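# Free the pinned arm and set the window down softly

## Task

Release whichever arm is pinned beneath the fallen window and withdraw that entire arm to its own side of the wall, leaving a gap of at least one hand's width between arm and wall. After that, let the window down slowly until it sits fully on its sill. The attempt fails if the window ever drops hard onto anything. It only counts if the window stays put without the robot holding it at the end; the window sitting on its sill is acceptable even if a hand still touches it or lies beneath it.

## Robot and tools

Robot: two arms, left_arm and right_arm, each with six revolute joints and a parallel gripper. The names are labels only; they do not correspond to the left or right of any camera image.

Shared frame for reported hand positions: origin on the table top midway between the arms, +x out over the table, +z up, and left_arm sits toward +y. Each state line reads left_arm: ... | right_arm: ..., giving end_effector_position in metres and end_effector_quat_wxyz. That position is the point between the finger pads, roughly 5 mm behind the tips; it may be somewhat off, more so when the arm is stretched out. The fingers point along the gripper's +z and close along its y axis.

Tool execute_actions, argument actions (a list holding at most one item) and optional pictures (true/false; images arrive by default). Three forms:
- Look: {"actions": []} sends nothing and reports the state.
- Move: {"actions": [{"rows": [[...]], "steps": N}]}, N from 1 to 15 (default 15), each step 1/30 s. One row per step; if rows run out, the final row is reused.
- Wait: {"actions": [{"steps": N}]} without rows, N up to 300, counted from the previous result and including your own reply time.
A refused call moves nothing.

Each row is a single list of 14 numbers, all within [-1, 1], covering both arms even when one stays still: left_arm waist, shoulder, elbow, forearm roll, wrist pitch, wrist roll, opening; then the same seven for right_arm. The six joint entries are offsets, not poses: scaled so 1.0 equals 2.217 rad, measured from the joint angles in the latest result that listed them (within one reply's later calls, or before any angles have been shown, from wherever the arm is when the action begins). They are not offsets from the previous row, so a row of zeros pulls the arm back to those reference angles rather than holding still. Stated joint ranges in radians: waist -2.618 to 2.618, shoulder 0.000 to 3.140, elbow -2.967 to 0.000, forearm roll -1.745 to 1.745, wrist pitch -1.220 to 1.220, wrist roll -2.094 to 2.094. Asking a joint to go more than 0.013 rad outside its range gets the call refused; true limits may differ by up to 0.013 rad, and a request beyond the true limit is clipped there, reported as "joint sent to its limit" (possibly referring to an earlier action). No such message does not prove room remains.

Opening is absolute, not an offset: +1 fully open (0.070 m pad gap), -1 closed; a full close takes about 1 s or more. grip_measured reports the finger opening on that same scale, each gripper with its own fixed error of about 1 mm. To hold something, command below grip_measured: roughly 0.04 lower for a firm hold, less for a lighter one. Pads push up to about 20 N; snapping shut fast can squeeze harder.

Motion limits: joint targets change at most 3 rad/s, with 0.6 s to reach that speed, and an arm's joints are slowed together. Each step the target stays within 0.867 rad of the measured angle, and if it would shift the gripper over 70 mm, the whole arm's targets are pulled back. Between calls the arms keep heading to the last row's target until motion nearly stops or a step is HELD; afterwards only a fresh action pushes further.

Result lines: Joint positions lists per arm the six angles (rad) then the pad gap (m). Joint torques list drive output in the same order; they include offsets, noise, friction and are nonzero in free air, so treat them as rough. "joint command not followed" means a clearance check altered or blocked targets; HELD marks steps where all or part of your row was not sent. TORQUE FAULT: contact load hit a joint limit (waist, shoulder, elbow 20.2 N m; forearm roll, wrist pitch, wrist roll 7.04 N m), and that arm halts 10 s and drops the rest of the call. The three wrist motors supply only about 4 N m, so heavy loads make them yield. MOTOR HOT appears from 65 °C; at 80 °C an OVER-TEMPERATURE FAULT stops that arm and gripper, which then sag. Sustained holding, even while you think, heats motors.

Tool zoom_image: camera (cam_head_left, cam_head_right, cam_left_wrist, cam_right_wrist) and region [x0, y0, x1, y1] in pixels, top-left origin, no larger than 504 by 504. All four images are 504x504; head cameras are pinhole, wrist cameras fisheye.

Tool finished_scene: scene (integer, 1 or 2) ends the current scene irreversibly and reports success; the result then gives the next task. A reply with no tool call ends everything.

Suggested order: look, identify the pinned arm, use the free arm or careful lifting to raise the window enough, slide the trapped arm back to its side well clear of the wall, then support the window and ease it down onto the sill in small steps before letting go.

Avoid: letting the window fall or slam, arms colliding or pressing each other (can end the scene), hard shoves, overloading wrist joints, and long holds that overheat motors. The robot moves while you think, so keep replies short once moving.

Each tool is called after ">>>" by a JSON object that holds its "fn" and its "kwargs", one argument or row to a line.

## Session

>>> {"fn": "execute_actions", "kwargs": {
  "actions": []
}}

Scene clock: 0.00 s of 4375.00 s.
left_arm: end_effector_position=(+0.3142, +0.3522, +0.1799) grip_measured=+0.99 end_effector_quat_wxyz=(+0.341, -0.061, +0.938, +0.017) | right_arm: end_effector_position=(+0.4460, -0.0368, +0.2567) grip_measured=+1.00 end_effector_quat_wxyz=(+0.681, -0.262, +0.657, +0.189)
Joint positions: left_arm=[-0.007  1.023 -0.712 -0.009  0.649 -0.003  0.069] | right_arm=[ 0.643  1.74  -0.984 -0.063 -0.67  -0.06   0.07 ]
Joint torques (N m, as the arm reports them, + toward a larger angle): no reading

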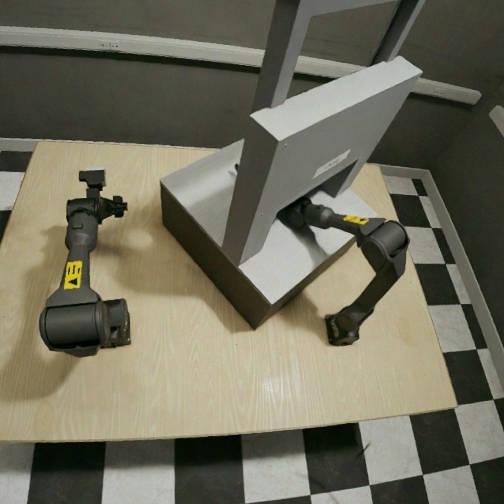

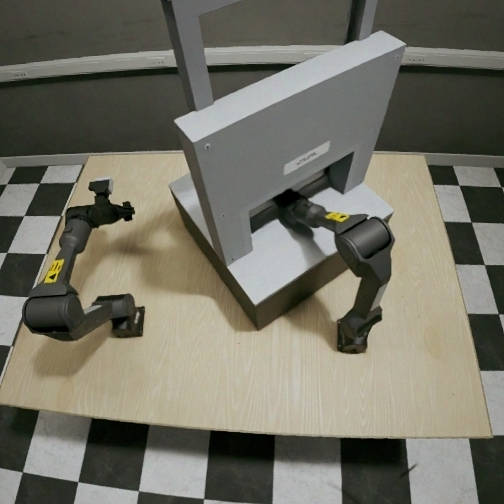

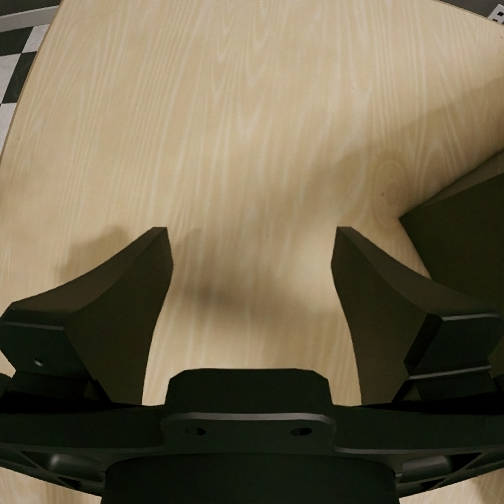

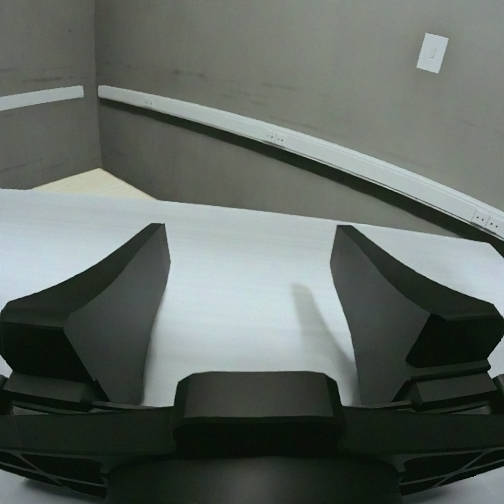

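>>> {"fn": "zoom_image", "kwargs": {
  "camera": "cam_head_left",
  "region": [140, 40, 440, 340]
}}

>>> {"fn": "zoom_image", "kwargs": {
  "camera": "cam_head_right",
  "region": [140, 20, 440, 320]
}}

Region (140, 40, 440, 340) of cam_head_left's 504x504 image, scaled by 1.680, with more detail than that image has.

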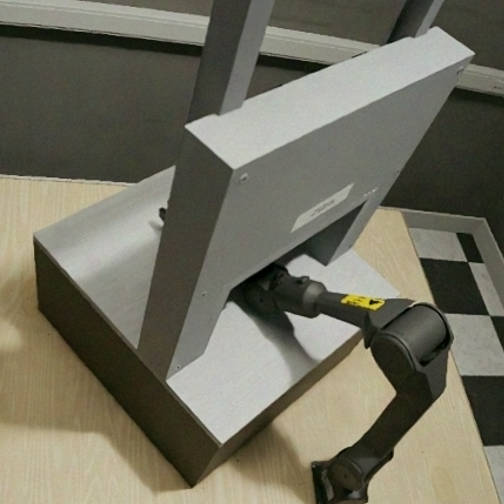

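Region (140, 20, 440, 320) of cam_head_right's 504x504 image, scaled by 1.680, with more detail than that image has.

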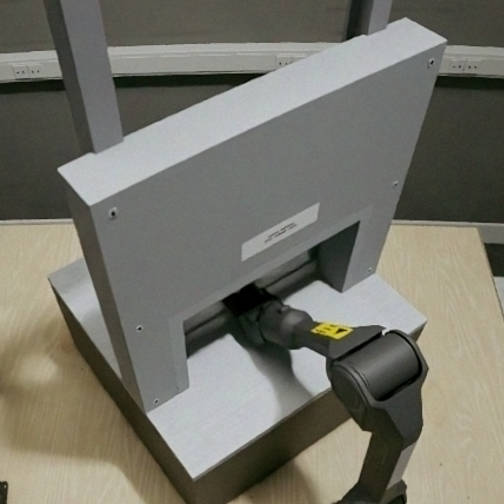

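>>> {"fn": "zoom_image", "kwargs": {
  "camera": "cam_head_right",
  "region": [230, 120, 380, 270]
}}

>>> {"fn": "zoom_image", "kwargs": {
  "camera": "cam_head_left",
  "region": [200, 120, 380, 300]
}}

Region (230, 120, 380, 270) of cam_head_right's 504x504 image, scaled by 3.360, with more detail than that image has.

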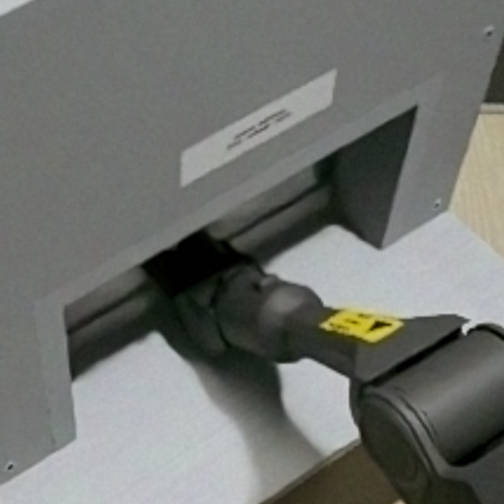

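Region (200, 120, 380, 300) of cam_head_left's 504x504 image, scaled by 2.800, with more detail than that image has.

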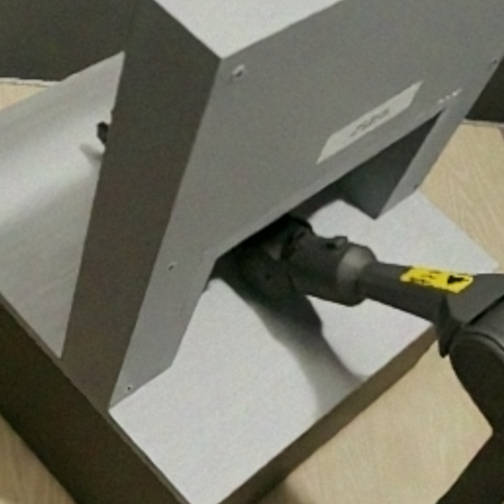

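>>> {"fn": "zoom_image", "kwargs": {
  "camera": "cam_head_right",
  "region": [275, 135, 340, 180]
}}

Region (275, 135, 340, 180) of cam_head_right's 504x504 image, scaled by 7.754, with more detail than that image has; it fills the top 349 rows of this view, and the rest is white.

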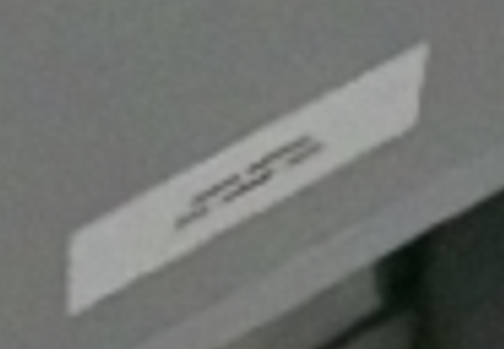

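>>> {"fn": "execute_actions", "kwargs": {
  "actions": [
    {"rows": [[-0.2224, 0.0812, -0.1734, 0.004, -0.1834, 0.0014, 1, 0, 0, 0, 0, 0, 0, 1]], "steps": 15}
  ],
  "pictures": false
}}

>>> {"fn": "execute_actions", "kwargs": {
  "actions": [
    {"steps": 30}
  ]
}}

Scene clock: 76.63 s of 4375.00 s.
left_arm: end_effector_position=(+0.4047, +0.2236, +0.3155) grip_measured=+0.99 end_effector_quat_wxyz=(+0.547, +0.105, +0.828, -0.072) | right_arm: end_effector_position=(+0.4460, -0.0368, +0.2569) grip_measured=+1.00 end_effector_quat_wxyz=(+0.682, -0.262, +0.657, +0.189)
Joint positions: left_arm=[-0.385  1.161 -1.007 -0.003  0.337 -0.001  0.069] | right_arm=[ 0.643  1.74  -0.984 -0.063 -0.67  -0.059  0.07 ]
Joint torques (N m, as the arm reports them, + toward a larger angle): left_arm=[ 0.54 -1.89 -4.78  0.26 -0.87  0.08] | right_arm=[ -0.13 -17.81  -7.5    0.42  -1.67   0.2 ]
Steps of this call (steps 1 to 90: nothing new was sent; then 73.13 s passed at rest; steps 91 to 105: all 15 steps of this action). Readings (joint positions):
91: left_arm=[-0.007 1.023 -0.712 -0.009 0.649 -0.003] | right_arm=[0.643 1.740 -0.984 -0.063 -0.670 -0.059]
92: left_arm=[-0.013 1.025 -0.716 -0.009 0.645 -0.003] | right_arm=[0.643 1.740 -0.984 -0.063 -0.670 -0.059]
94: left_arm=[-0.044 1.036 -0.739 -0.009 0.619 -0.003] | right_arm=[0.643 1.740 -0.984 -0.063 -0.670 -0.059]
98: left_arm=[-0.163 1.080 -0.834 -0.007 0.519 -0.003] | right_arm=[0.643 1.740 -0.984 -0.063 -0.670 -0.059]
105: the state above

Scene clock: 77.63 s of 4375.00 s.
left_arm: end_effector_position=(+0.4113, +0.1748, +0.3598) grip_measured=+0.99 end_effector_quat_wxyz=(+0.598, +0.146, +0.780, -0.112) | right_arm: end_effector_position=(+0.4460, -0.0368, +0.2569) grip_measured=+1.00 end_effector_quat_wxyz=(+0.682, -0.262, +0.657, +0.189)
Joint positions: left_arm=[-0.5    1.203 -1.096 -0.     0.243  0.     0.069] | right_arm=[ 0.643  1.74  -0.984 -0.063 -0.67  -0.059  0.07 ]
Joint torques (N m, as the arm reports them, + toward a larger angle): left_arm=[ 1.36 -2.65 -3.98  0.28 -0.9   0.1 ] | right_arm=[ -0.11 -16.88  -7.5    0.38  -1.64   0.11]
Steps of this call (steps 1 to 30: the robot went on to your last target). Readings (joint positions):
1: left_arm=[-0.416 1.172 -1.031 -0.002 0.311 -0.001] | right_arm=[0.643 1.740 -0.984 -0.063 -0.670 -0.059]
2: left_arm=[-0.445 1.183 -1.054 -0.002 0.287 -0.001] | right_arm=[0.643 1.740 -0.984 -0.063 -0.670 -0.059]
4: left_arm=[-0.485 1.197 -1.085 -0.001 0.254 0.000] | right_arm=[0.643 1.740 -0.984 -0.063 -0.670 -0.059]
8: left_arm=[-0.501 1.203 -1.097 -0.000 0.243 0.000] | right_arm=[0.643 1.740 -0.984 -0.063 -0.670 -0.059]
30: the state above
All arms were judged still, so your last target was given up. Only a new action makes them travel on or press farther. Fingers that are still opening or closing keep moving.

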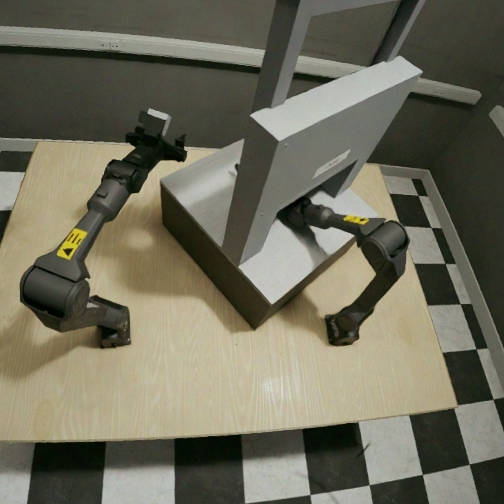

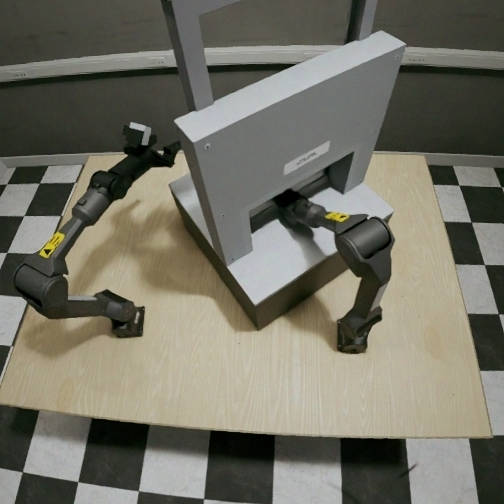

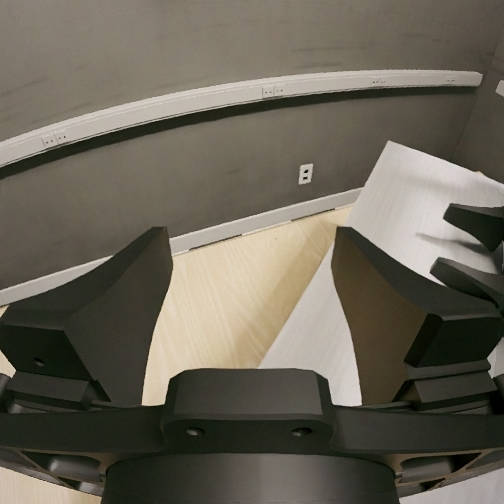

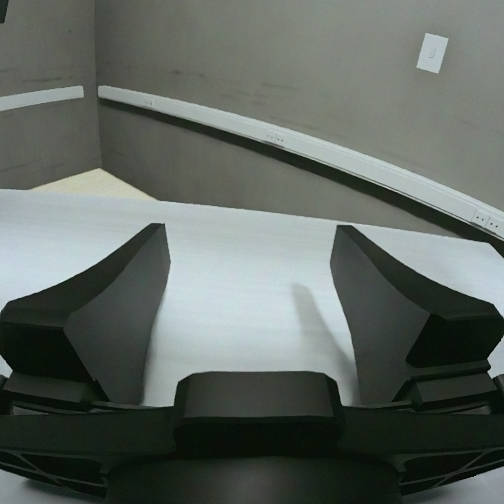

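>>> {"fn": "execute_actions", "kwargs": {
  "actions": [
    {"rows": [[0.0882, 0.3778, -0.4981, -0.5503, 0.3866, 0.5503, 1, 0, 0, 0, 0, 0, 0, 1]], "steps": 15}
  ],
  "pictures": false
}}

>>> {"fn": "execute_actions", "kwargs": {
  "actions": [
    {"steps": 45}
  ]
}}

Scene clock: 111.47 s of 4375.00 s.
left_arm: end_effector_position=(+0.4892, +0.1160, +0.3369) grip_measured=+0.99 end_effector_quat_wxyz=(+0.473, +0.249, +0.823, -0.191) | right_arm: end_effector_position=(+0.4460, -0.0368, +0.2568) grip_measured=+1.00 end_effector_quat_wxyz=(+0.682, -0.262, +0.657, +0.189)
Joint positions: left_arm=[-0.395  1.653 -1.646 -0.578  0.702  0.579  0.069] | right_arm=[ 0.643  1.74  -0.984 -0.063 -0.67  -0.06   0.07 ]
Joint torques (N m, as the arm reports them, + toward a larger angle): left_arm=[ 1.33 -3.91 -4.55 -0.47 -0.51  0.11] | right_arm=[ -0.11 -15.98  -7.38   0.26  -1.53   0.09]
Steps of this call (steps 1 to 90: nothing new was sent; then 30.33 s passed at rest; steps 91 to 105: all 15 steps of this action). Readings (joint positions):
91: left_arm=[-0.500 1.203 -1.096 -0.001 0.243 0.001] | right_arm=[0.643 1.740 -0.984 -0.063 -0.670 -0.060]
92: left_arm=[-0.498 1.208 -1.102 -0.006 0.248 0.007] | right_arm=[0.643 1.740 -0.984 -0.063 -0.670 -0.060]
94: left_arm=[-0.491 1.237 -1.132 -0.037 0.279 0.038] | right_arm=[0.643 1.740 -0.984 -0.063 -0.670 -0.060]
98: left_arm=[-0.463 1.360 -1.263 -0.167 0.404 0.168] | right_arm=[0.643 1.740 -0.984 -0.063 -0.670 -0.060]
105: the state above

Scene clock: 112.97 s of 4375.00 s.
left_arm: end_effector_position=(+0.5127, +0.0474, +0.3987) grip_measured=+0.99 end_effector_quat_wxyz=(+0.534, +0.444, +0.629, -0.349) | right_arm: end_effector_position=(+0.4460, -0.0368, +0.2568) grip_measured=+1.00 end_effector_quat_wxyz=(+0.682, -0.262, +0.657, +0.189)
Joint positions: left_arm=[-0.304  2.04  -2.2   -1.22   1.1    1.22   0.069] | right_arm=[ 0.643  1.74  -0.984 -0.063 -0.67  -0.06   0.07 ]
Joint torques (N m, as the arm reports them, + toward a larger angle): left_arm=[ 0.79 -6.67 -3.37 -0.54 -0.45 -0.23] | right_arm=[ -0.12 -16.93  -7.38   0.27  -1.54   0.24]
Steps of this call (steps 1 to 30: the robot went on to your last target; steps 31 to 45: nothing new was sent). Readings (joint positions):
1: left_arm=[-0.386 1.691 -1.701 -0.642 0.742 0.643] | right_arm=[0.643 1.740 -0.984 -0.063 -0.670 -0.060]
2: left_arm=[-0.377 1.730 -1.757 -0.707 0.782 0.708] | right_arm=[0.643 1.740 -0.984 -0.063 -0.670 -0.060]
4: left_arm=[-0.358 1.810 -1.870 -0.838 0.864 0.839] | right_arm=[0.643 1.740 -0.984 -0.063 -0.670 -0.060]
8: left_arm=[-0.327 1.941 -2.058 -1.056 0.998 1.056] | right_arm=[0.643 1.740 -0.984 -0.063 -0.670 -0.060]
45: the state above
All arms were judged still, so your last target was given up. Only a new action makes them travel on or press farther. Fingers that are still opening or closing keep moving.

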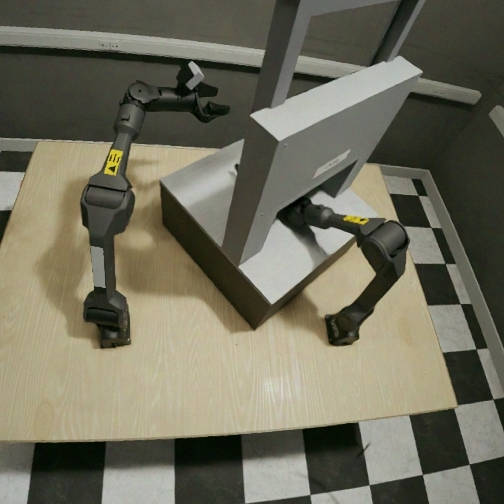

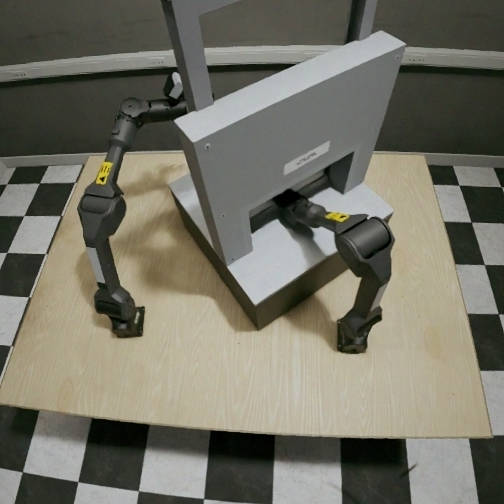

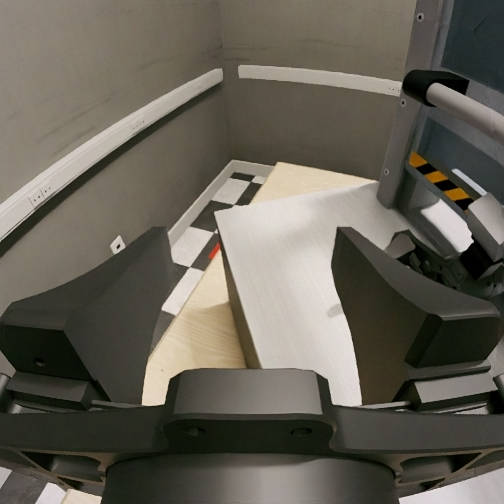

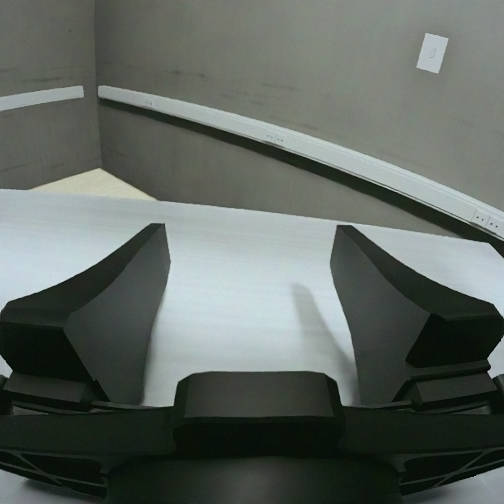

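>>> {"fn": "execute_actions", "kwargs": {
  "actions": [
    {"rows": [[-0.0677, 0, 0, -0.1037, 0.0451, 0.1037, 1, 0, 0, 0, 0, 0, 0, 1]], "steps": 15}
  ],
  "pictures": false
}}

>>> {"fn": "execute_actions", "kwargs": {
  "actions": [
    {"steps": 15}
  ]
}}

Scene clock: 190.23 s of 4375.00 s.
left_arm: end_effector_position=(+0.4312, -0.0299, +0.4358) grip_measured=+0.99 end_effector_quat_wxyz=(+0.546, +0.527, +0.481, -0.439) | right_arm: end_effector_position=(+0.4460, -0.0368, +0.2568) grip_measured=+1.00 end_effector_quat_wxyz=(+0.682, -0.262, +0.657, +0.189)
Joint positions: left_arm=[-0.456  2.04  -2.2   -1.451  1.2    1.452  0.069] | right_arm=[ 0.643  1.74  -0.984 -0.063 -0.67  -0.059  0.07 ]
Joint torques (N m, as the arm reports them, + toward a larger angle): left_arm=[ 1.55 -6.17 -3.72 -0.67 -0.36 -0.27] | right_arm=[ -0.14 -17.65  -7.39   0.26  -1.53   0.2 ]
Steps of this call (steps 1 to 90: nothing new was sent; then 73.77 s passed at rest; steps 91 to 105: all 15 steps of this action). Readings (joint positions):
91: left_arm=[-0.305 2.040 -2.200 -1.220 1.100 1.220] | right_arm=[0.643 1.740 -0.984 -0.063 -0.670 -0.059]
92: left_arm=[-0.308 2.040 -2.200 -1.225 1.101 1.225] | right_arm=[0.643 1.740 -0.984 -0.063 -0.670 -0.059]
94: left_arm=[-0.327 2.040 -2.200 -1.255 1.114 1.256] | right_arm=[0.643 1.740 -0.984 -0.063 -0.670 -0.059]
98: left_arm=[-0.408 2.040 -2.200 -1.379 1.169 1.378] | right_arm=[0.643 1.740 -0.984 -0.063 -0.670 -0.059]
105: the state above

Scene clock: 190.73 s of 4375.00 s.
left_arm: end_effector_position=(+0.4318, -0.0294, +0.4355) grip_measured=+0.99 end_effector_quat_wxyz=(+0.546, +0.527, +0.482, -0.438) | right_arm: end_effector_position=(+0.4460, -0.0368, +0.2568) grip_measured=+1.00 end_effector_quat_wxyz=(+0.682, -0.262, +0.657, +0.189)
Joint positions: left_arm=[-0.454  2.04  -2.2   -1.45   1.2    1.45   0.069] | right_arm=[ 0.643  1.74  -0.984 -0.063 -0.67  -0.059  0.07 ]
Joint torques (N m, as the arm reports them, + toward a larger angle): left_arm=[ 1.35 -5.6  -4.09 -0.62 -0.38 -0.25] | right_arm=[ -0.12 -17.43  -7.38   0.27  -1.53   0.15]
Steps of this call (steps 1 to 15: the robot went on to your last target). Readings (joint positions):
1: left_arm=[-0.455 2.040 -2.200 -1.451 1.200 1.451] | right_arm=[0.643 1.740 -0.984 -0.063 -0.670 -0.059]
2: left_arm=[-0.455 2.040 -2.200 -1.451 1.200 1.451] | right_arm=[0.643 1.740 -0.984 -0.063 -0.670 -0.059]
4: left_arm=[-0.454 2.040 -2.200 -1.450 1.200 1.451] | right_arm=[0.643 1.740 -0.984 -0.063 -0.670 -0.059]
8: left_arm=[-0.454 2.040 -2.200 -1.450 1.200 1.450] | right_arm=[0.643 1.740 -0.984 -0.063 -0.670 -0.059]
15: the state above
All arms were judged still, so your last target was given up. Only a new action makes them travel on or press farther. Fingers that are still opening or closing keep moving.

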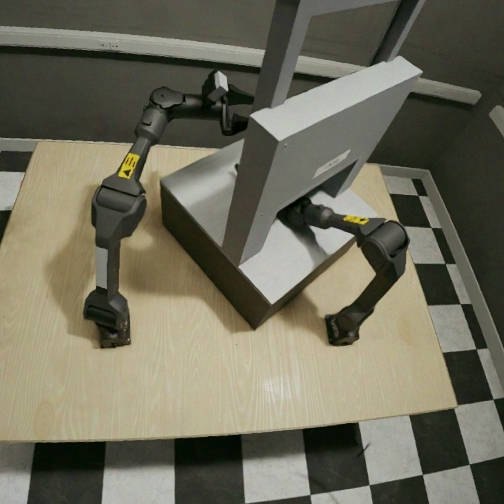

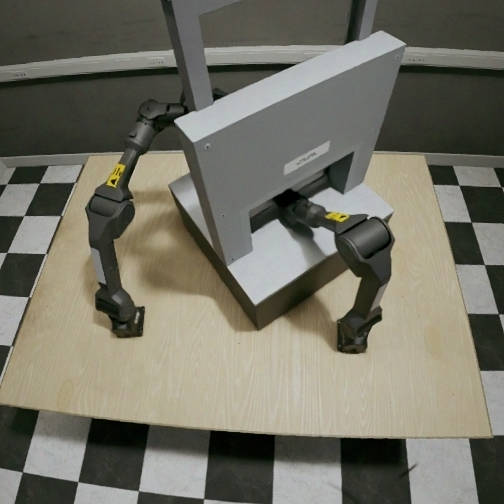

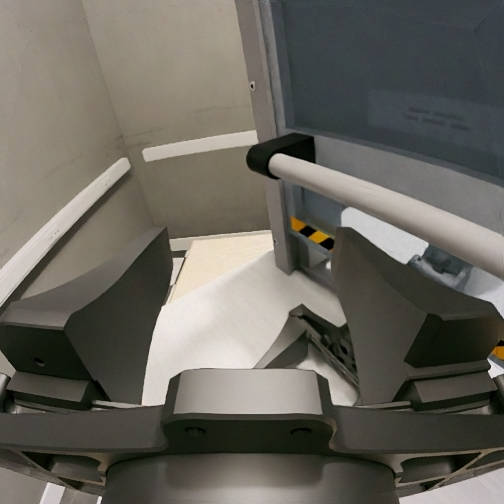

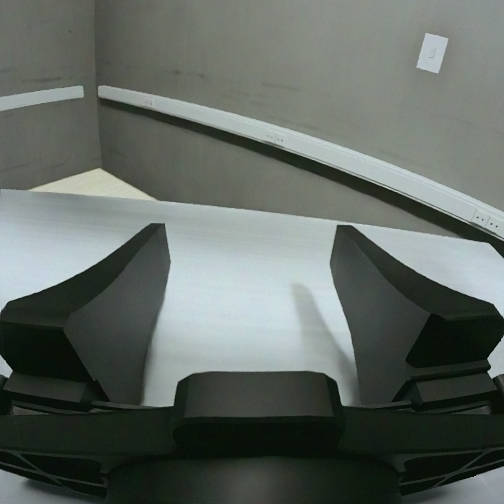

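>>> {"fn": "execute_actions", "kwargs": {
  "actions": [
    {"rows": [[-0.0095, -0.0751, 0.1394, 0.7217, -0.5097, -0.6811, -1, 0, 0, 0, 0, 0, 0, 1]], "steps": 15}
  ],
  "pictures": false
}}

>>> {"fn": "execute_actions", "kwargs": {
  "actions": [
    {"steps": 30}
  ],
  "pictures": false
}}

Scene clock: 311.23 s of 4375.00 s.
left_arm: end_effector_position=(+0.5392, +0.0264, +0.3810) grip_measured=-0.01 end_effector_quat_wxyz=(+0.552, +0.331, +0.716, -0.269) | right_arm: end_effector_position=(+0.4460, -0.0368, +0.2568) grip_measured=+1.00 end_effector_quat_wxyz=(+0.682, -0.262, +0.657, +0.189)
Joint positions: left_arm=[-0.463  1.961 -2.051 -0.922  0.694  0.922  0.035] | right_arm=[ 0.643  1.74  -0.984 -0.063 -0.67  -0.06   0.07 ]
Joint torques (N m, as the arm reports them, + toward a larger angle): left_arm=[ 0.78 -6.16 -3.85  0.   -0.5  -0.45] | right_arm=[ -0.09 -16.36  -7.37   0.27  -1.53   0.1 ]
Steps of this call (steps 1 to 90: nothing new was sent; then 117.00 s passed at rest; steps 91 to 105: all 15 steps of this action). Readings (joint positions):
91: left_arm=[-0.454 2.040 -2.200 -1.449 1.199 1.449] | right_arm=[0.643 1.740 -0.984 -0.063 -0.670 -0.060]
92: left_arm=[-0.454 2.040 -2.199 -1.443 1.193 1.443] | right_arm=[0.643 1.740 -0.984 -0.063 -0.670 -0.060]
94: left_arm=[-0.454 2.034 -2.189 -1.412 1.162 1.412] | right_arm=[0.643 1.740 -0.984 -0.063 -0.670 -0.060]
98: left_arm=[-0.457 2.010 -2.143 -1.282 1.032 1.283] | right_arm=[0.643 1.740 -0.984 -0.063 -0.670 -0.060]
105: the state above

Scene clock: 312.23 s of 4375.00 s.
left_arm: end_effector_position=(+0.5942, +0.1218, +0.4369) grip_measured=-1.00 end_effector_quat_wxyz=(+0.714, +0.146, +0.679, -0.088) | right_arm: end_effector_position=(+0.4460, -0.0368, +0.2568) grip_measured=+1.00 end_effector_quat_wxyz=(+0.682, -0.262, +0.657, +0.189)
Joint positions: left_arm=[-0.475  1.873 -1.891  0.15   0.07  -0.06   0.   ] | right_arm=[ 0.643  1.74  -0.984 -0.063 -0.67  -0.06   0.07 ]
Joint torques (N m, as the arm reports them, + toward a larger angle): left_arm=[ 0.58 -6.11 -3.97 -0.12 -0.75  0.04] | right_arm=[ -0.14 -16.44  -7.37   0.26  -1.53   0.19]
Steps of this call (steps 1 to 30: the robot went on to your last target). Readings (joint positions):
1: left_arm=[-0.464 1.955 -2.040 -0.863 0.649 0.863] | right_arm=[0.643 1.740 -0.984 -0.063 -0.670 -0.060]
2: left_arm=[-0.465 1.949 -2.029 -0.802 0.606 0.802] | right_arm=[0.643 1.740 -0.984 -0.063 -0.670 -0.060]
4: left_arm=[-0.466 1.937 -2.007 -0.671 0.524 0.672] | right_arm=[0.643 1.740 -0.984 -0.063 -0.670 -0.060]
8: left_arm=[-0.469 1.914 -1.965 -0.371 0.359 0.405] | right_arm=[0.643 1.740 -0.984 -0.063 -0.670 -0.060]
30: the state above

>>> {"fn": "execute_actions", "kwargs": {
  "actions": [
    {"rows": [[-0.0095, -0.0748, 0.1393, 0.7194, -0.5101, -0.6815, -1, 0, 0, 0, 0, 0, 0, 1]], "steps": 15}
  ],
  "pictures": false
}}

>>> {"fn": "execute_actions", "kwargs": {
  "actions": [
    {"steps": 30}
  ]
}}

Scene clock: 316.40 s of 4375.00 s.
left_arm: end_effector_position=(+0.5315, +0.0735, +0.5010) grip_measured=-1.00 end_effector_quat_wxyz=(+0.800, +0.219, +0.521, -0.202) | right_arm: end_effector_position=(+0.4460, -0.0368, +0.2568) grip_measured=+1.00 end_effector_quat_wxyz=(+0.682, -0.262, +0.657, +0.189)
Joint positions: left_arm=[-0.485  1.792 -1.741  0.681 -0.439 -0.59   0.   ] | right_arm=[ 0.643  1.74  -0.984 -0.063 -0.67  -0.059  0.07 ]
Joint torques (N m, as the arm reports them, + toward a larger angle): left_arm=[ 0.54 -5.65 -3.65  0.05 -0.5  -0.27] | right_arm=[ -0.15 -16.74  -7.38   0.26  -1.53   0.2 ]
Steps of this call (steps 1 to 15: the robot went on to your last target; steps 16 to 90: nothing new was sent; then 0.67 s passed at rest; steps 91 to 105: all 15 steps of this action). Readings (joint positions):
91: left_arm=[-0.475 1.873 -1.890 0.150 0.069 -0.060] | right_arm=[0.643 1.740 -0.984 -0.063 -0.670 -0.059]
92: left_arm=[-0.475 1.873 -1.888 0.155 0.064 -0.065] | right_arm=[0.643 1.740 -0.984 -0.063 -0.670 -0.059]
94: left_arm=[-0.475 1.868 -1.877 0.186 0.033 -0.095] | right_arm=[0.643 1.740 -0.984 -0.063 -0.670 -0.059]
98: left_arm=[-0.477 1.843 -1.832 0.316 -0.098 -0.226] | right_arm=[0.643 1.740 -0.984 -0.063 -0.670 -0.059]
105: the state above

Scene clock: 317.40 s of 4375.00 s.
left_arm: end_effector_position=(+0.3764, -0.0148, +0.3739) grip_measured=-1.00 end_effector_quat_wxyz=(+0.499, +0.512, +0.564, -0.412) | right_arm: end_effector_position=(+0.4460, -0.0368, +0.2568) grip_measured=+1.00 end_effector_quat_wxyz=(+0.682, -0.262, +0.657, +0.189)
Joint positions: left_arm=[-0.496  1.708 -1.582  1.736 -1.061 -1.571  0.   ] | right_arm=[ 0.643  1.74  -0.984 -0.063 -0.67  -0.059  0.07 ]
Joint torques (N m, as the arm reports them, + toward a larger angle): left_arm=[ 0.49 -5.27 -3.94 -0.84  0.02  0.07] | right_arm=[ -0.11 -16.71  -7.35   0.27  -1.53   0.09]
joint sent to its limit (left arm) — the command would take joint 4 (forearm roll) past its upper limit, so that joint was sent only as far as its limit.
Steps of this call (steps 1 to 30: the robot went on to your last target). Readings (joint positions):
1: left_arm=[-0.485 1.787 -1.730 0.735 -0.479 -0.644] | right_arm=[0.643 1.740 -0.984 -0.063 -0.670 -0.059]
2: left_arm=[-0.486 1.782 -1.721 0.789 -0.517 -0.699] | right_arm=[0.643 1.740 -0.984 -0.063 -0.670 -0.059]
4: left_arm=[-0.488 1.772 -1.703 0.900 -0.586 -0.809] | right_arm=[0.643 1.740 -0.984 -0.063 -0.670 -0.059]
8: left_arm=[-0.490 1.756 -1.671 1.119 -0.709 -1.008] | right_arm=[0.643 1.740 -0.984 -0.063 -0.670 -0.059]
30: the state above

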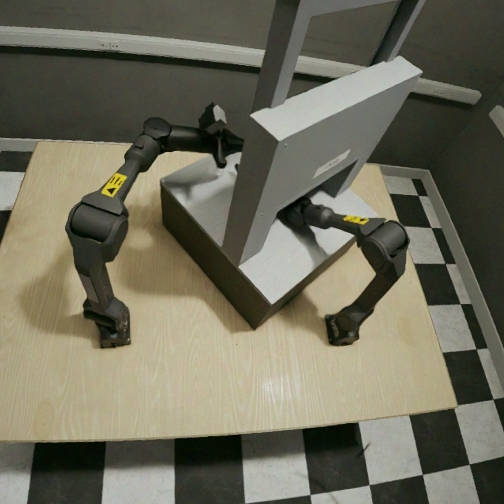

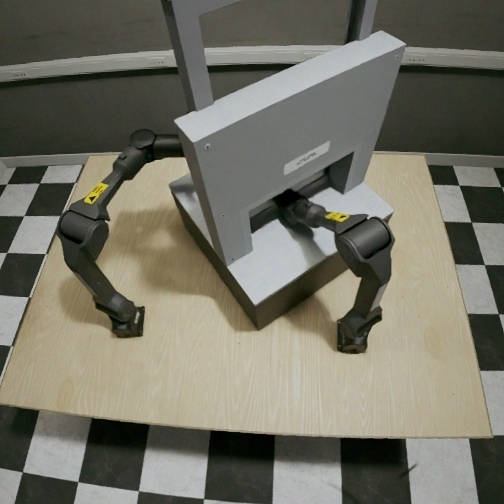

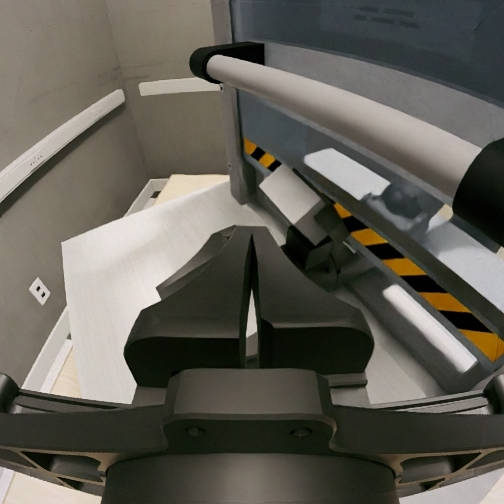

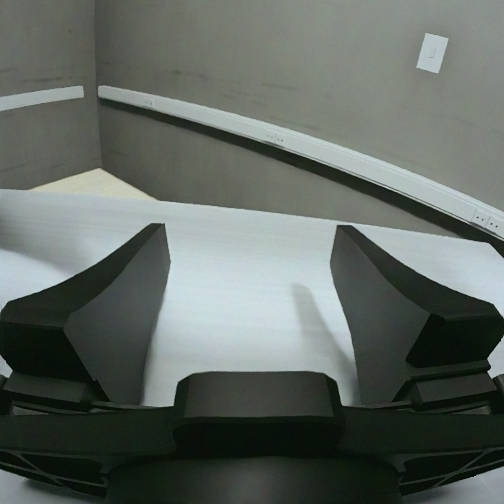

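>>> {"fn": "execute_actions", "kwargs": {
  "actions": [
    {"rows": [[-0.05, 0, 0, 0.004, 0, 0, -1, 0, 0, 0, 0, 0, 0, 1]], "steps": 15}
  ]
}}

Scene clock: 324.07 s of 4375.00 s.
left_arm: end_effector_position=(+0.3371, -0.0503, +0.3740) grip_measured=-1.00 end_effector_quat_wxyz=(+0.476, +0.543, +0.535, -0.439) | right_arm: end_effector_position=(+0.4460, -0.0368, +0.2568) grip_measured=+1.00 end_effector_quat_wxyz=(+0.682, -0.262, +0.657, +0.189)
Joint positions: left_arm=[-0.608  1.707 -1.582  1.736 -1.061 -1.571  0.   ] | right_arm=[ 0.643  1.74  -0.984 -0.063 -0.67  -0.06   0.07 ]
Joint torques (N m, as the arm reports them, + toward a larger angle): left_arm=[ 1.05 -5.09 -4.33 -0.23  0.05 -0.06] | right_arm=[ -0.12 -16.77  -7.37   0.27  -1.53   0.09]
joint sent to its limit (left arm) — the command would take joint 4 (forearm roll) past its upper limit, so that joint was sent only as far as its limit.
Steps of this call (steps 1 to 15: the robot went on to your last target; steps 16 to 90: nothing new was sent; then 3.17 s passed at rest; steps 91 to 105: all 15 steps of this action). Readings (joint positions):
91: left_arm=[-0.497 1.708 -1.582 1.736 -1.061 -1.571] | right_arm=[0.643 1.740 -0.984 -0.063 -0.670 -0.060]
92: left_arm=[-0.503 1.708 -1.582 1.736 -1.061 -1.571] | right_arm=[0.643 1.740 -0.984 -0.063 -0.670 -0.060]
94: left_arm=[-0.533 1.708 -1.582 1.736 -1.061 -1.571] | right_arm=[0.643 1.740 -0.984 -0.063 -0.670 -0.060]
98: left_arm=[-0.608 1.707 -1.582 1.736 -1.062 -1.571] | right_arm=[0.643 1.740 -0.984 -0.063 -0.670 -0.060]
105: the state above

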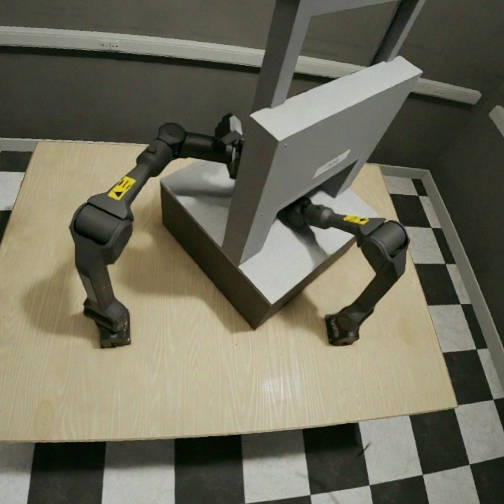

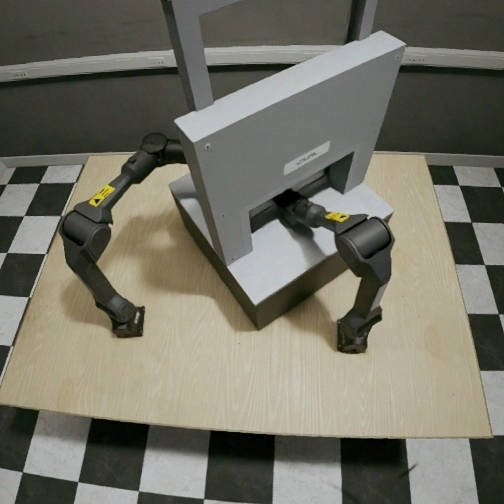

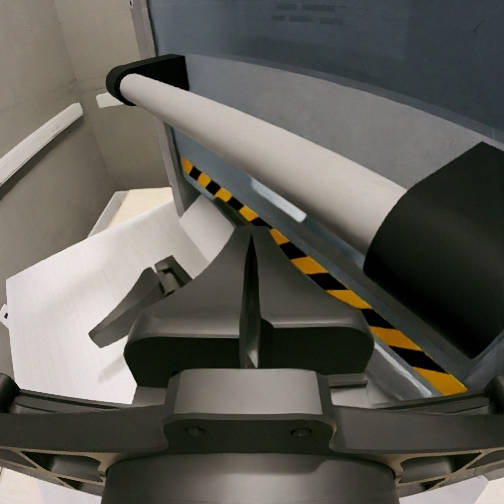

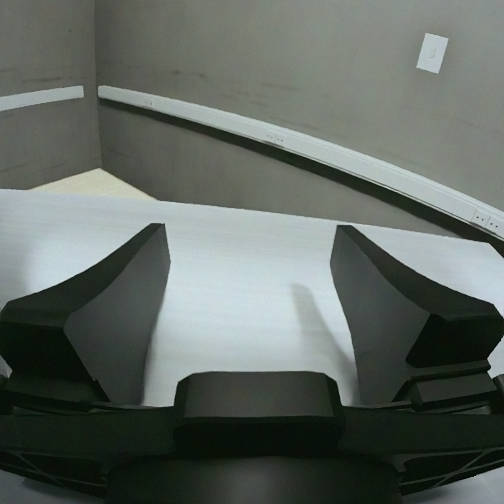

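>>> {"fn": "execute_actions", "kwargs": {
  "actions": [
    {"rows": [[-0.0206, 0.0376, -0.0507, 0.004, -0.0401, 0, -1, 0, 0, 0, 0, 0, 0, 1]], "steps": 15}
  ]
}}

Scene clock: 346.20 s of 4375.00 s.
left_arm: end_effector_position=(+0.3241, -0.0739, +0.3732) grip_measured=-1.00 end_effector_quat_wxyz=(+0.451, +0.575, +0.497, -0.467) | right_arm: end_effector_position=(+0.4460, -0.0368, +0.2578) grip_measured=+1.00 end_effector_quat_wxyz=(+0.682, -0.262, +0.656, +0.189)
Joint positions: left_arm=[-0.651  1.796 -1.694  1.736 -1.143 -1.571  0.   ] | right_arm=[ 0.643  1.739 -0.985 -0.063 -0.67  -0.059  0.07 ]
Joint torques (N m, as the arm reports them, + toward a larger angle): left_arm=[ -2.71 -10.86  -5.19   0.    -2.28  -0.01] | right_arm=[ -0.14 -15.88  -6.09   0.27  -1.39   0.2 ]
joint sent to its limit (left arm) — the command would take joint 4 (forearm roll) past its upper limit, so that joint was sent only as far as its limit.
Steps of this call (steps 1 to 15: the robot went on to your last target; steps 16 to 90: nothing new was sent; then 18.63 s passed at rest; steps 91 to 105: all 15 steps of this action). Readings (joint positions):
91: left_arm=[-0.607 1.708 -1.582 1.736 -1.061 -1.571] | right_arm=[0.643 1.740 -0.984 -0.063 -0.670 -0.059]
92: left_arm=[-0.609 1.713 -1.588 1.736 -1.065 -1.571] | right_arm=[0.643 1.740 -0.984 -0.063 -0.670 -0.059]
94: left_arm=[-0.620 1.736 -1.618 1.736 -1.090 -1.571] | right_arm=[0.643 1.740 -0.984 -0.063 -0.670 -0.059]
98: left_arm=[-0.647 1.794 -1.690 1.736 -1.141 -1.571] | right_arm=[0.643 1.739 -0.985 -0.063 -0.670 -0.059]
105: the state above

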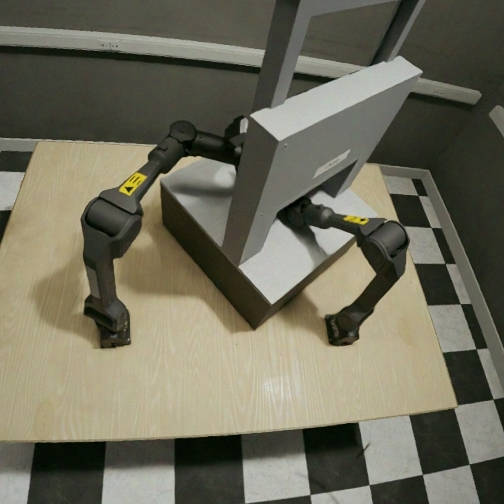

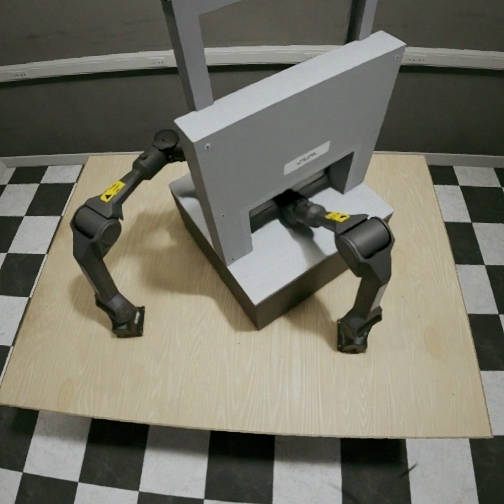

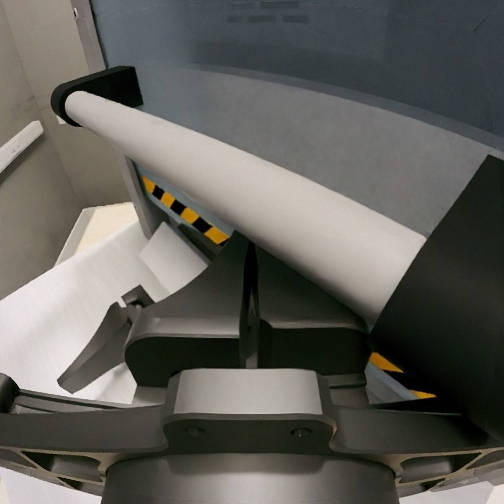

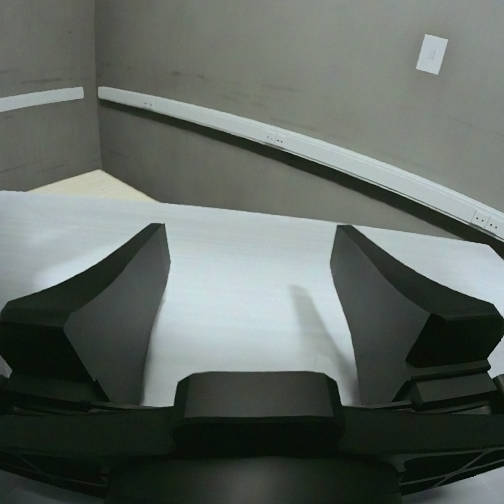

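>>> {"fn": "execute_actions", "kwargs": {
  "actions": [
    {"rows": [[0, 0.0038, -0.0267, 0.004, 0, 0, -1, 0, 0, 0, 0, 0, 0, 1], [0, 0.0038, -0.0267, 0.004, 0, 0, -1, 0, 0, 0, 0, 0, 0, 1], [0, 0.0038, -0.0267, 0.004, 0, 0, -1, 0, 0, 0, 0, 0, 0, 1], [0, 0.0038, -0.0267, 0.004, 0, 0, -1, 0, 0, 0, 0, 0, 0, 1], [0, 0.0038, -0.0267, 0.004, 0, 0, -1, 0, 0, 0, 0, 0, 0, 1], [0, 0.0076, -0.0535, 0.004, 0, 0, -1, 0, 0, 0, 0, 0, 0, 1], [0, 0.0076, -0.0535, 0.004, 0, 0, -1, 0, 0, 0, 0, 0, 0, 1], [0, 0.0076, -0.0535, 0.004, 0, 0, -1, 0, 0, 0, 0, 0, 0, 1], [0, 0.0076, -0.0535, 0.004, 0, 0, -1, 0, 0, 0, 0, 0, 0, 1], [0, 0.0076, -0.0535, 0.004, 0, 0, -1, 0, 0, 0, 0, 0, 0, 1], [0, 0.0114, -0.0802, 0.004, 0, 0, -1, 0, 0, 0, 0, 0, 0, 1]], "steps": 15}
  ]
}}

Scene clock: 367.43 s of 4375.00 s.
left_arm: end_effector_position=(+0.3268, -0.0764, +0.4230) grip_measured=-1.00 end_effector_quat_wxyz=(+0.503, +0.589, +0.447, -0.448) | right_arm: end_effector_position=(+0.4460, -0.0368, +0.2569) grip_measured=+1.00 end_effector_quat_wxyz=(+0.682, -0.262, +0.657, +0.189)
Joint positions: left_arm=[-0.652  1.819 -1.869  1.736 -1.147 -1.57   0.   ] | right_arm=[ 0.643  1.74  -0.984 -0.063 -0.67  -0.06   0.07 ]
Joint torques (N m, as the arm reports them, + toward a larger angle): left_arm=[-4.57 -9.88 -6.1   0.05 -1.57 -0.15] | right_arm=[ -0.13 -10.67  -4.29   0.14  -0.83   0.09]
joint sent to its limit (left arm) — the command would take joint 4 (forearm roll) past its upper limit, so that joint was sent only as far as its limit.
Steps of this call (steps 1 to 15: the robot went on to your last target; steps 16 to 90: nothing new was sent; then 17.73 s passed at rest; steps 91 to 105: all 15 steps of this action). Readings (joint positions):
91: left_arm=[-0.653 1.791 -1.695 1.736 -1.133 -1.571] | right_arm=[0.643 1.740 -0.984 -0.063 -0.670 -0.060]
92: left_arm=[-0.653 1.792 -1.701 1.736 -1.134 -1.570] | right_arm=[0.643 1.740 -0.984 -0.063 -0.670 -0.060]
94: left_arm=[-0.653 1.798 -1.730 1.736 -1.143 -1.570] | right_arm=[0.643 1.740 -0.984 -0.063 -0.670 -0.060]
98: left_arm=[-0.652 1.808 -1.787 1.736 -1.150 -1.570] | right_arm=[0.643 1.740 -0.984 -0.063 -0.670 -0.060]
105: the state above

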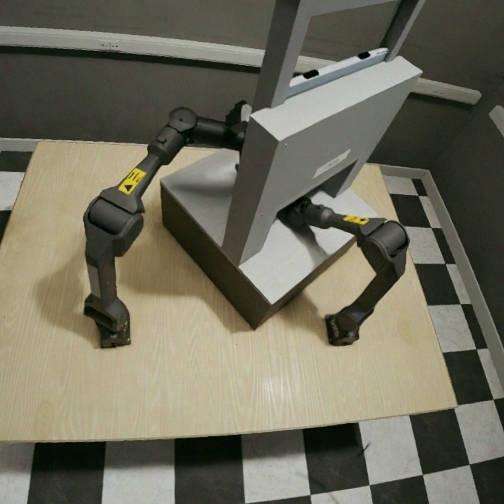

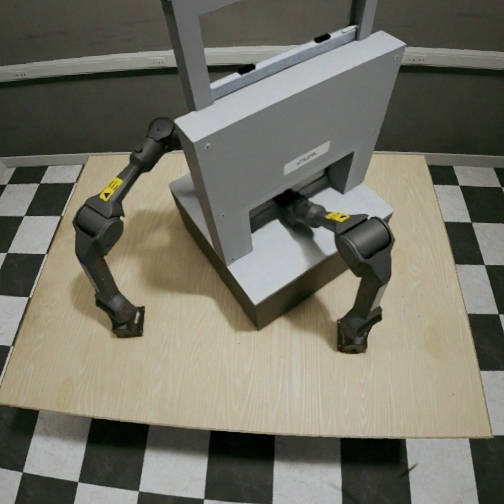

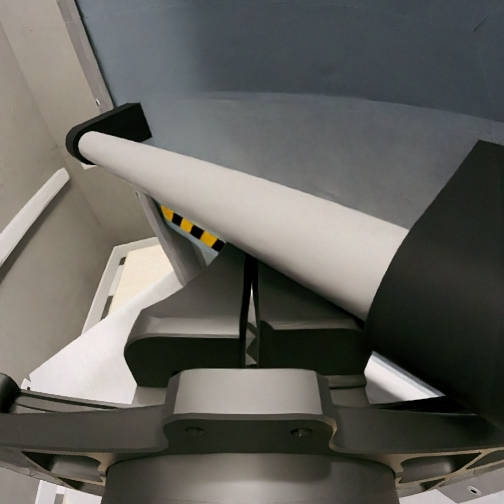

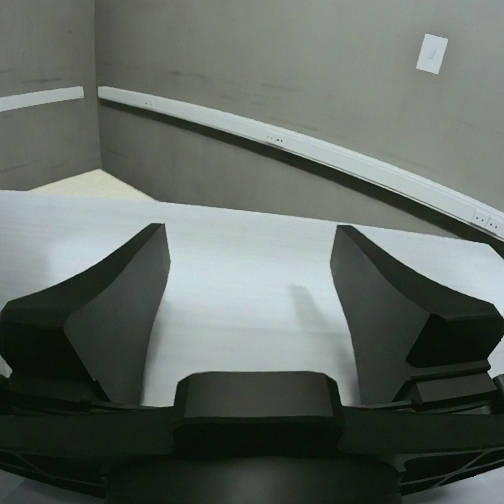

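>>> {"fn": "execute_actions", "kwargs": {
  "actions": [
    {"rows": [[0, 0.005, -0.0271, 0.004, 0, 0, -1, 0, 0, 0, 0, 0, 0, 1], [0, 0.005, -0.0271, 0.004, 0, 0, -1, 0, 0, 0, 0, 0, 0, 1], [0, 0.005, -0.0271, 0.004, 0, 0, -1, 0, 0, 0, 0, 0, 0, 1], [0, 0.005, -0.0271, 0.004, 0, 0, -1, 0, 0, 0, 0, 0, 0, 1], [0, 0.005, -0.0271, 0.004, 0, 0, -1, 0, 0, 0, 0, 0, 0, 1], [0, 0.01, -0.0542, 0.004, 0, 0, -1, 0, 0, 0, 0, 0, 0, 1], [0, 0.01, -0.0542, 0.004, 0, 0, -1, 0, 0, 0, 0, 0, 0, 1], [0, 0.01, -0.0542, 0.004, 0, 0, -1, 0, 0, 0, 0, 0, 0, 1], [0, 0.01, -0.0542, 0.004, 0, 0, -1, 0, 0, 0, 0, 0, 0, 1], [0, 0.01, -0.0542, 0.004, 0, 0, -1, 0, 0, 0, 0, 0, 0, 1], [0, 0.0149, -0.0813, 0.004, 0, 0, -1, 0, 0, 0, 0, 0, 0, 1]], "steps": 15}
  ]
}}

Scene clock: 376.33 s of 4375.00 s.
left_arm: end_effector_position=(+0.3292, -0.0765, +0.4669) grip_measured=-1.00 end_effector_quat_wxyz=(+0.552, +0.595, +0.401, -0.425) | right_arm: end_effector_position=(+0.4460, -0.0368, +0.2577) grip_measured=+1.00 end_effector_quat_wxyz=(+0.682, -0.262, +0.656, +0.189)
Joint positions: left_arm=[-0.65   1.855 -2.046  1.736 -1.142 -1.571  0.   ] | right_arm=[ 0.643  1.739 -0.985 -0.063 -0.67  -0.059  0.07 ]
Joint torques (N m, as the arm reports them, + toward a larger angle): left_arm=[ -1.97 -10.73  -7.05   0.06  -1.02  -0.14] | right_arm=[-0.12 -9.45 -2.8   0.03 -0.72  0.2 ]
joint sent to its limit (left arm) — the command would take joint 4 (forearm roll) past its upper limit, so that joint was sent only as far as its limit.
Steps of this call (steps 1 to 15: the robot went on to your last target; steps 16 to 90: nothing new was sent; then 5.40 s passed at rest; steps 91 to 105: all 15 steps of this action). Readings (joint positions):
91: left_arm=[-0.651 1.822 -1.872 1.736 -1.143 -1.571] | right_arm=[0.643 1.739 -0.985 -0.063 -0.670 -0.059]
92: left_arm=[-0.651 1.823 -1.876 1.736 -1.144 -1.571] | right_arm=[0.643 1.739 -0.985 -0.063 -0.670 -0.059]
94: left_arm=[-0.651 1.829 -1.904 1.736 -1.147 -1.571] | right_arm=[0.643 1.739 -0.985 -0.063 -0.670 -0.059]
98: left_arm=[-0.651 1.839 -1.963 1.736 -1.144 -1.571] | right_arm=[0.643 1.739 -0.985 -0.063 -0.670 -0.059]
105: the state above

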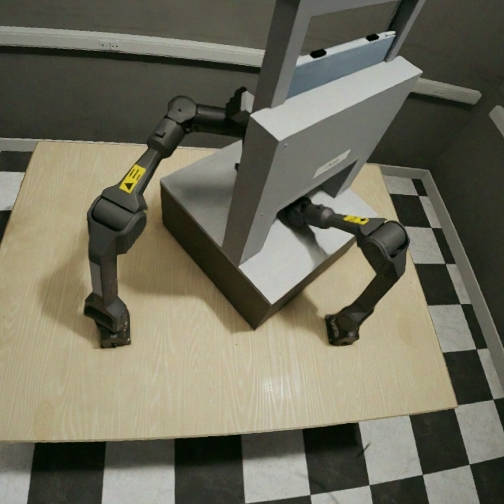

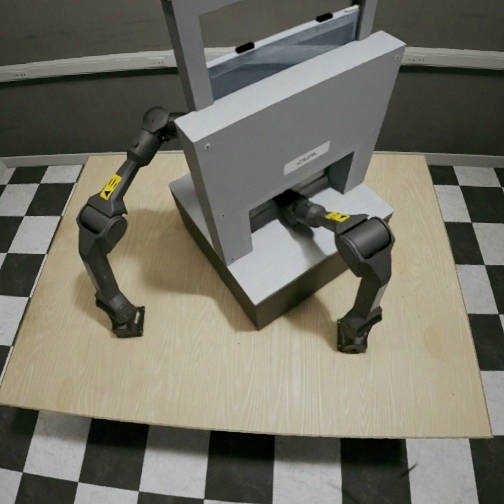

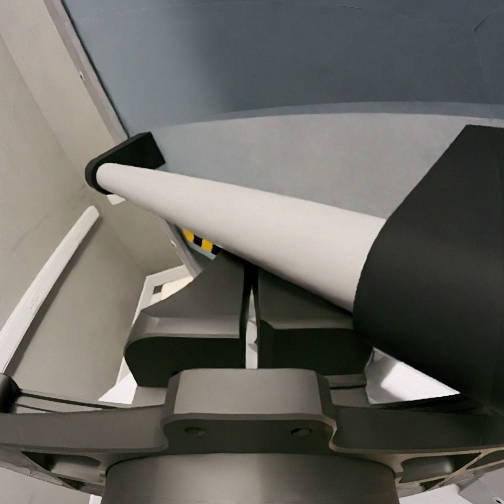

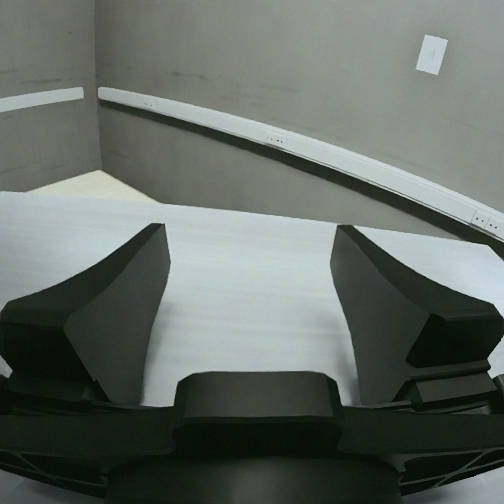

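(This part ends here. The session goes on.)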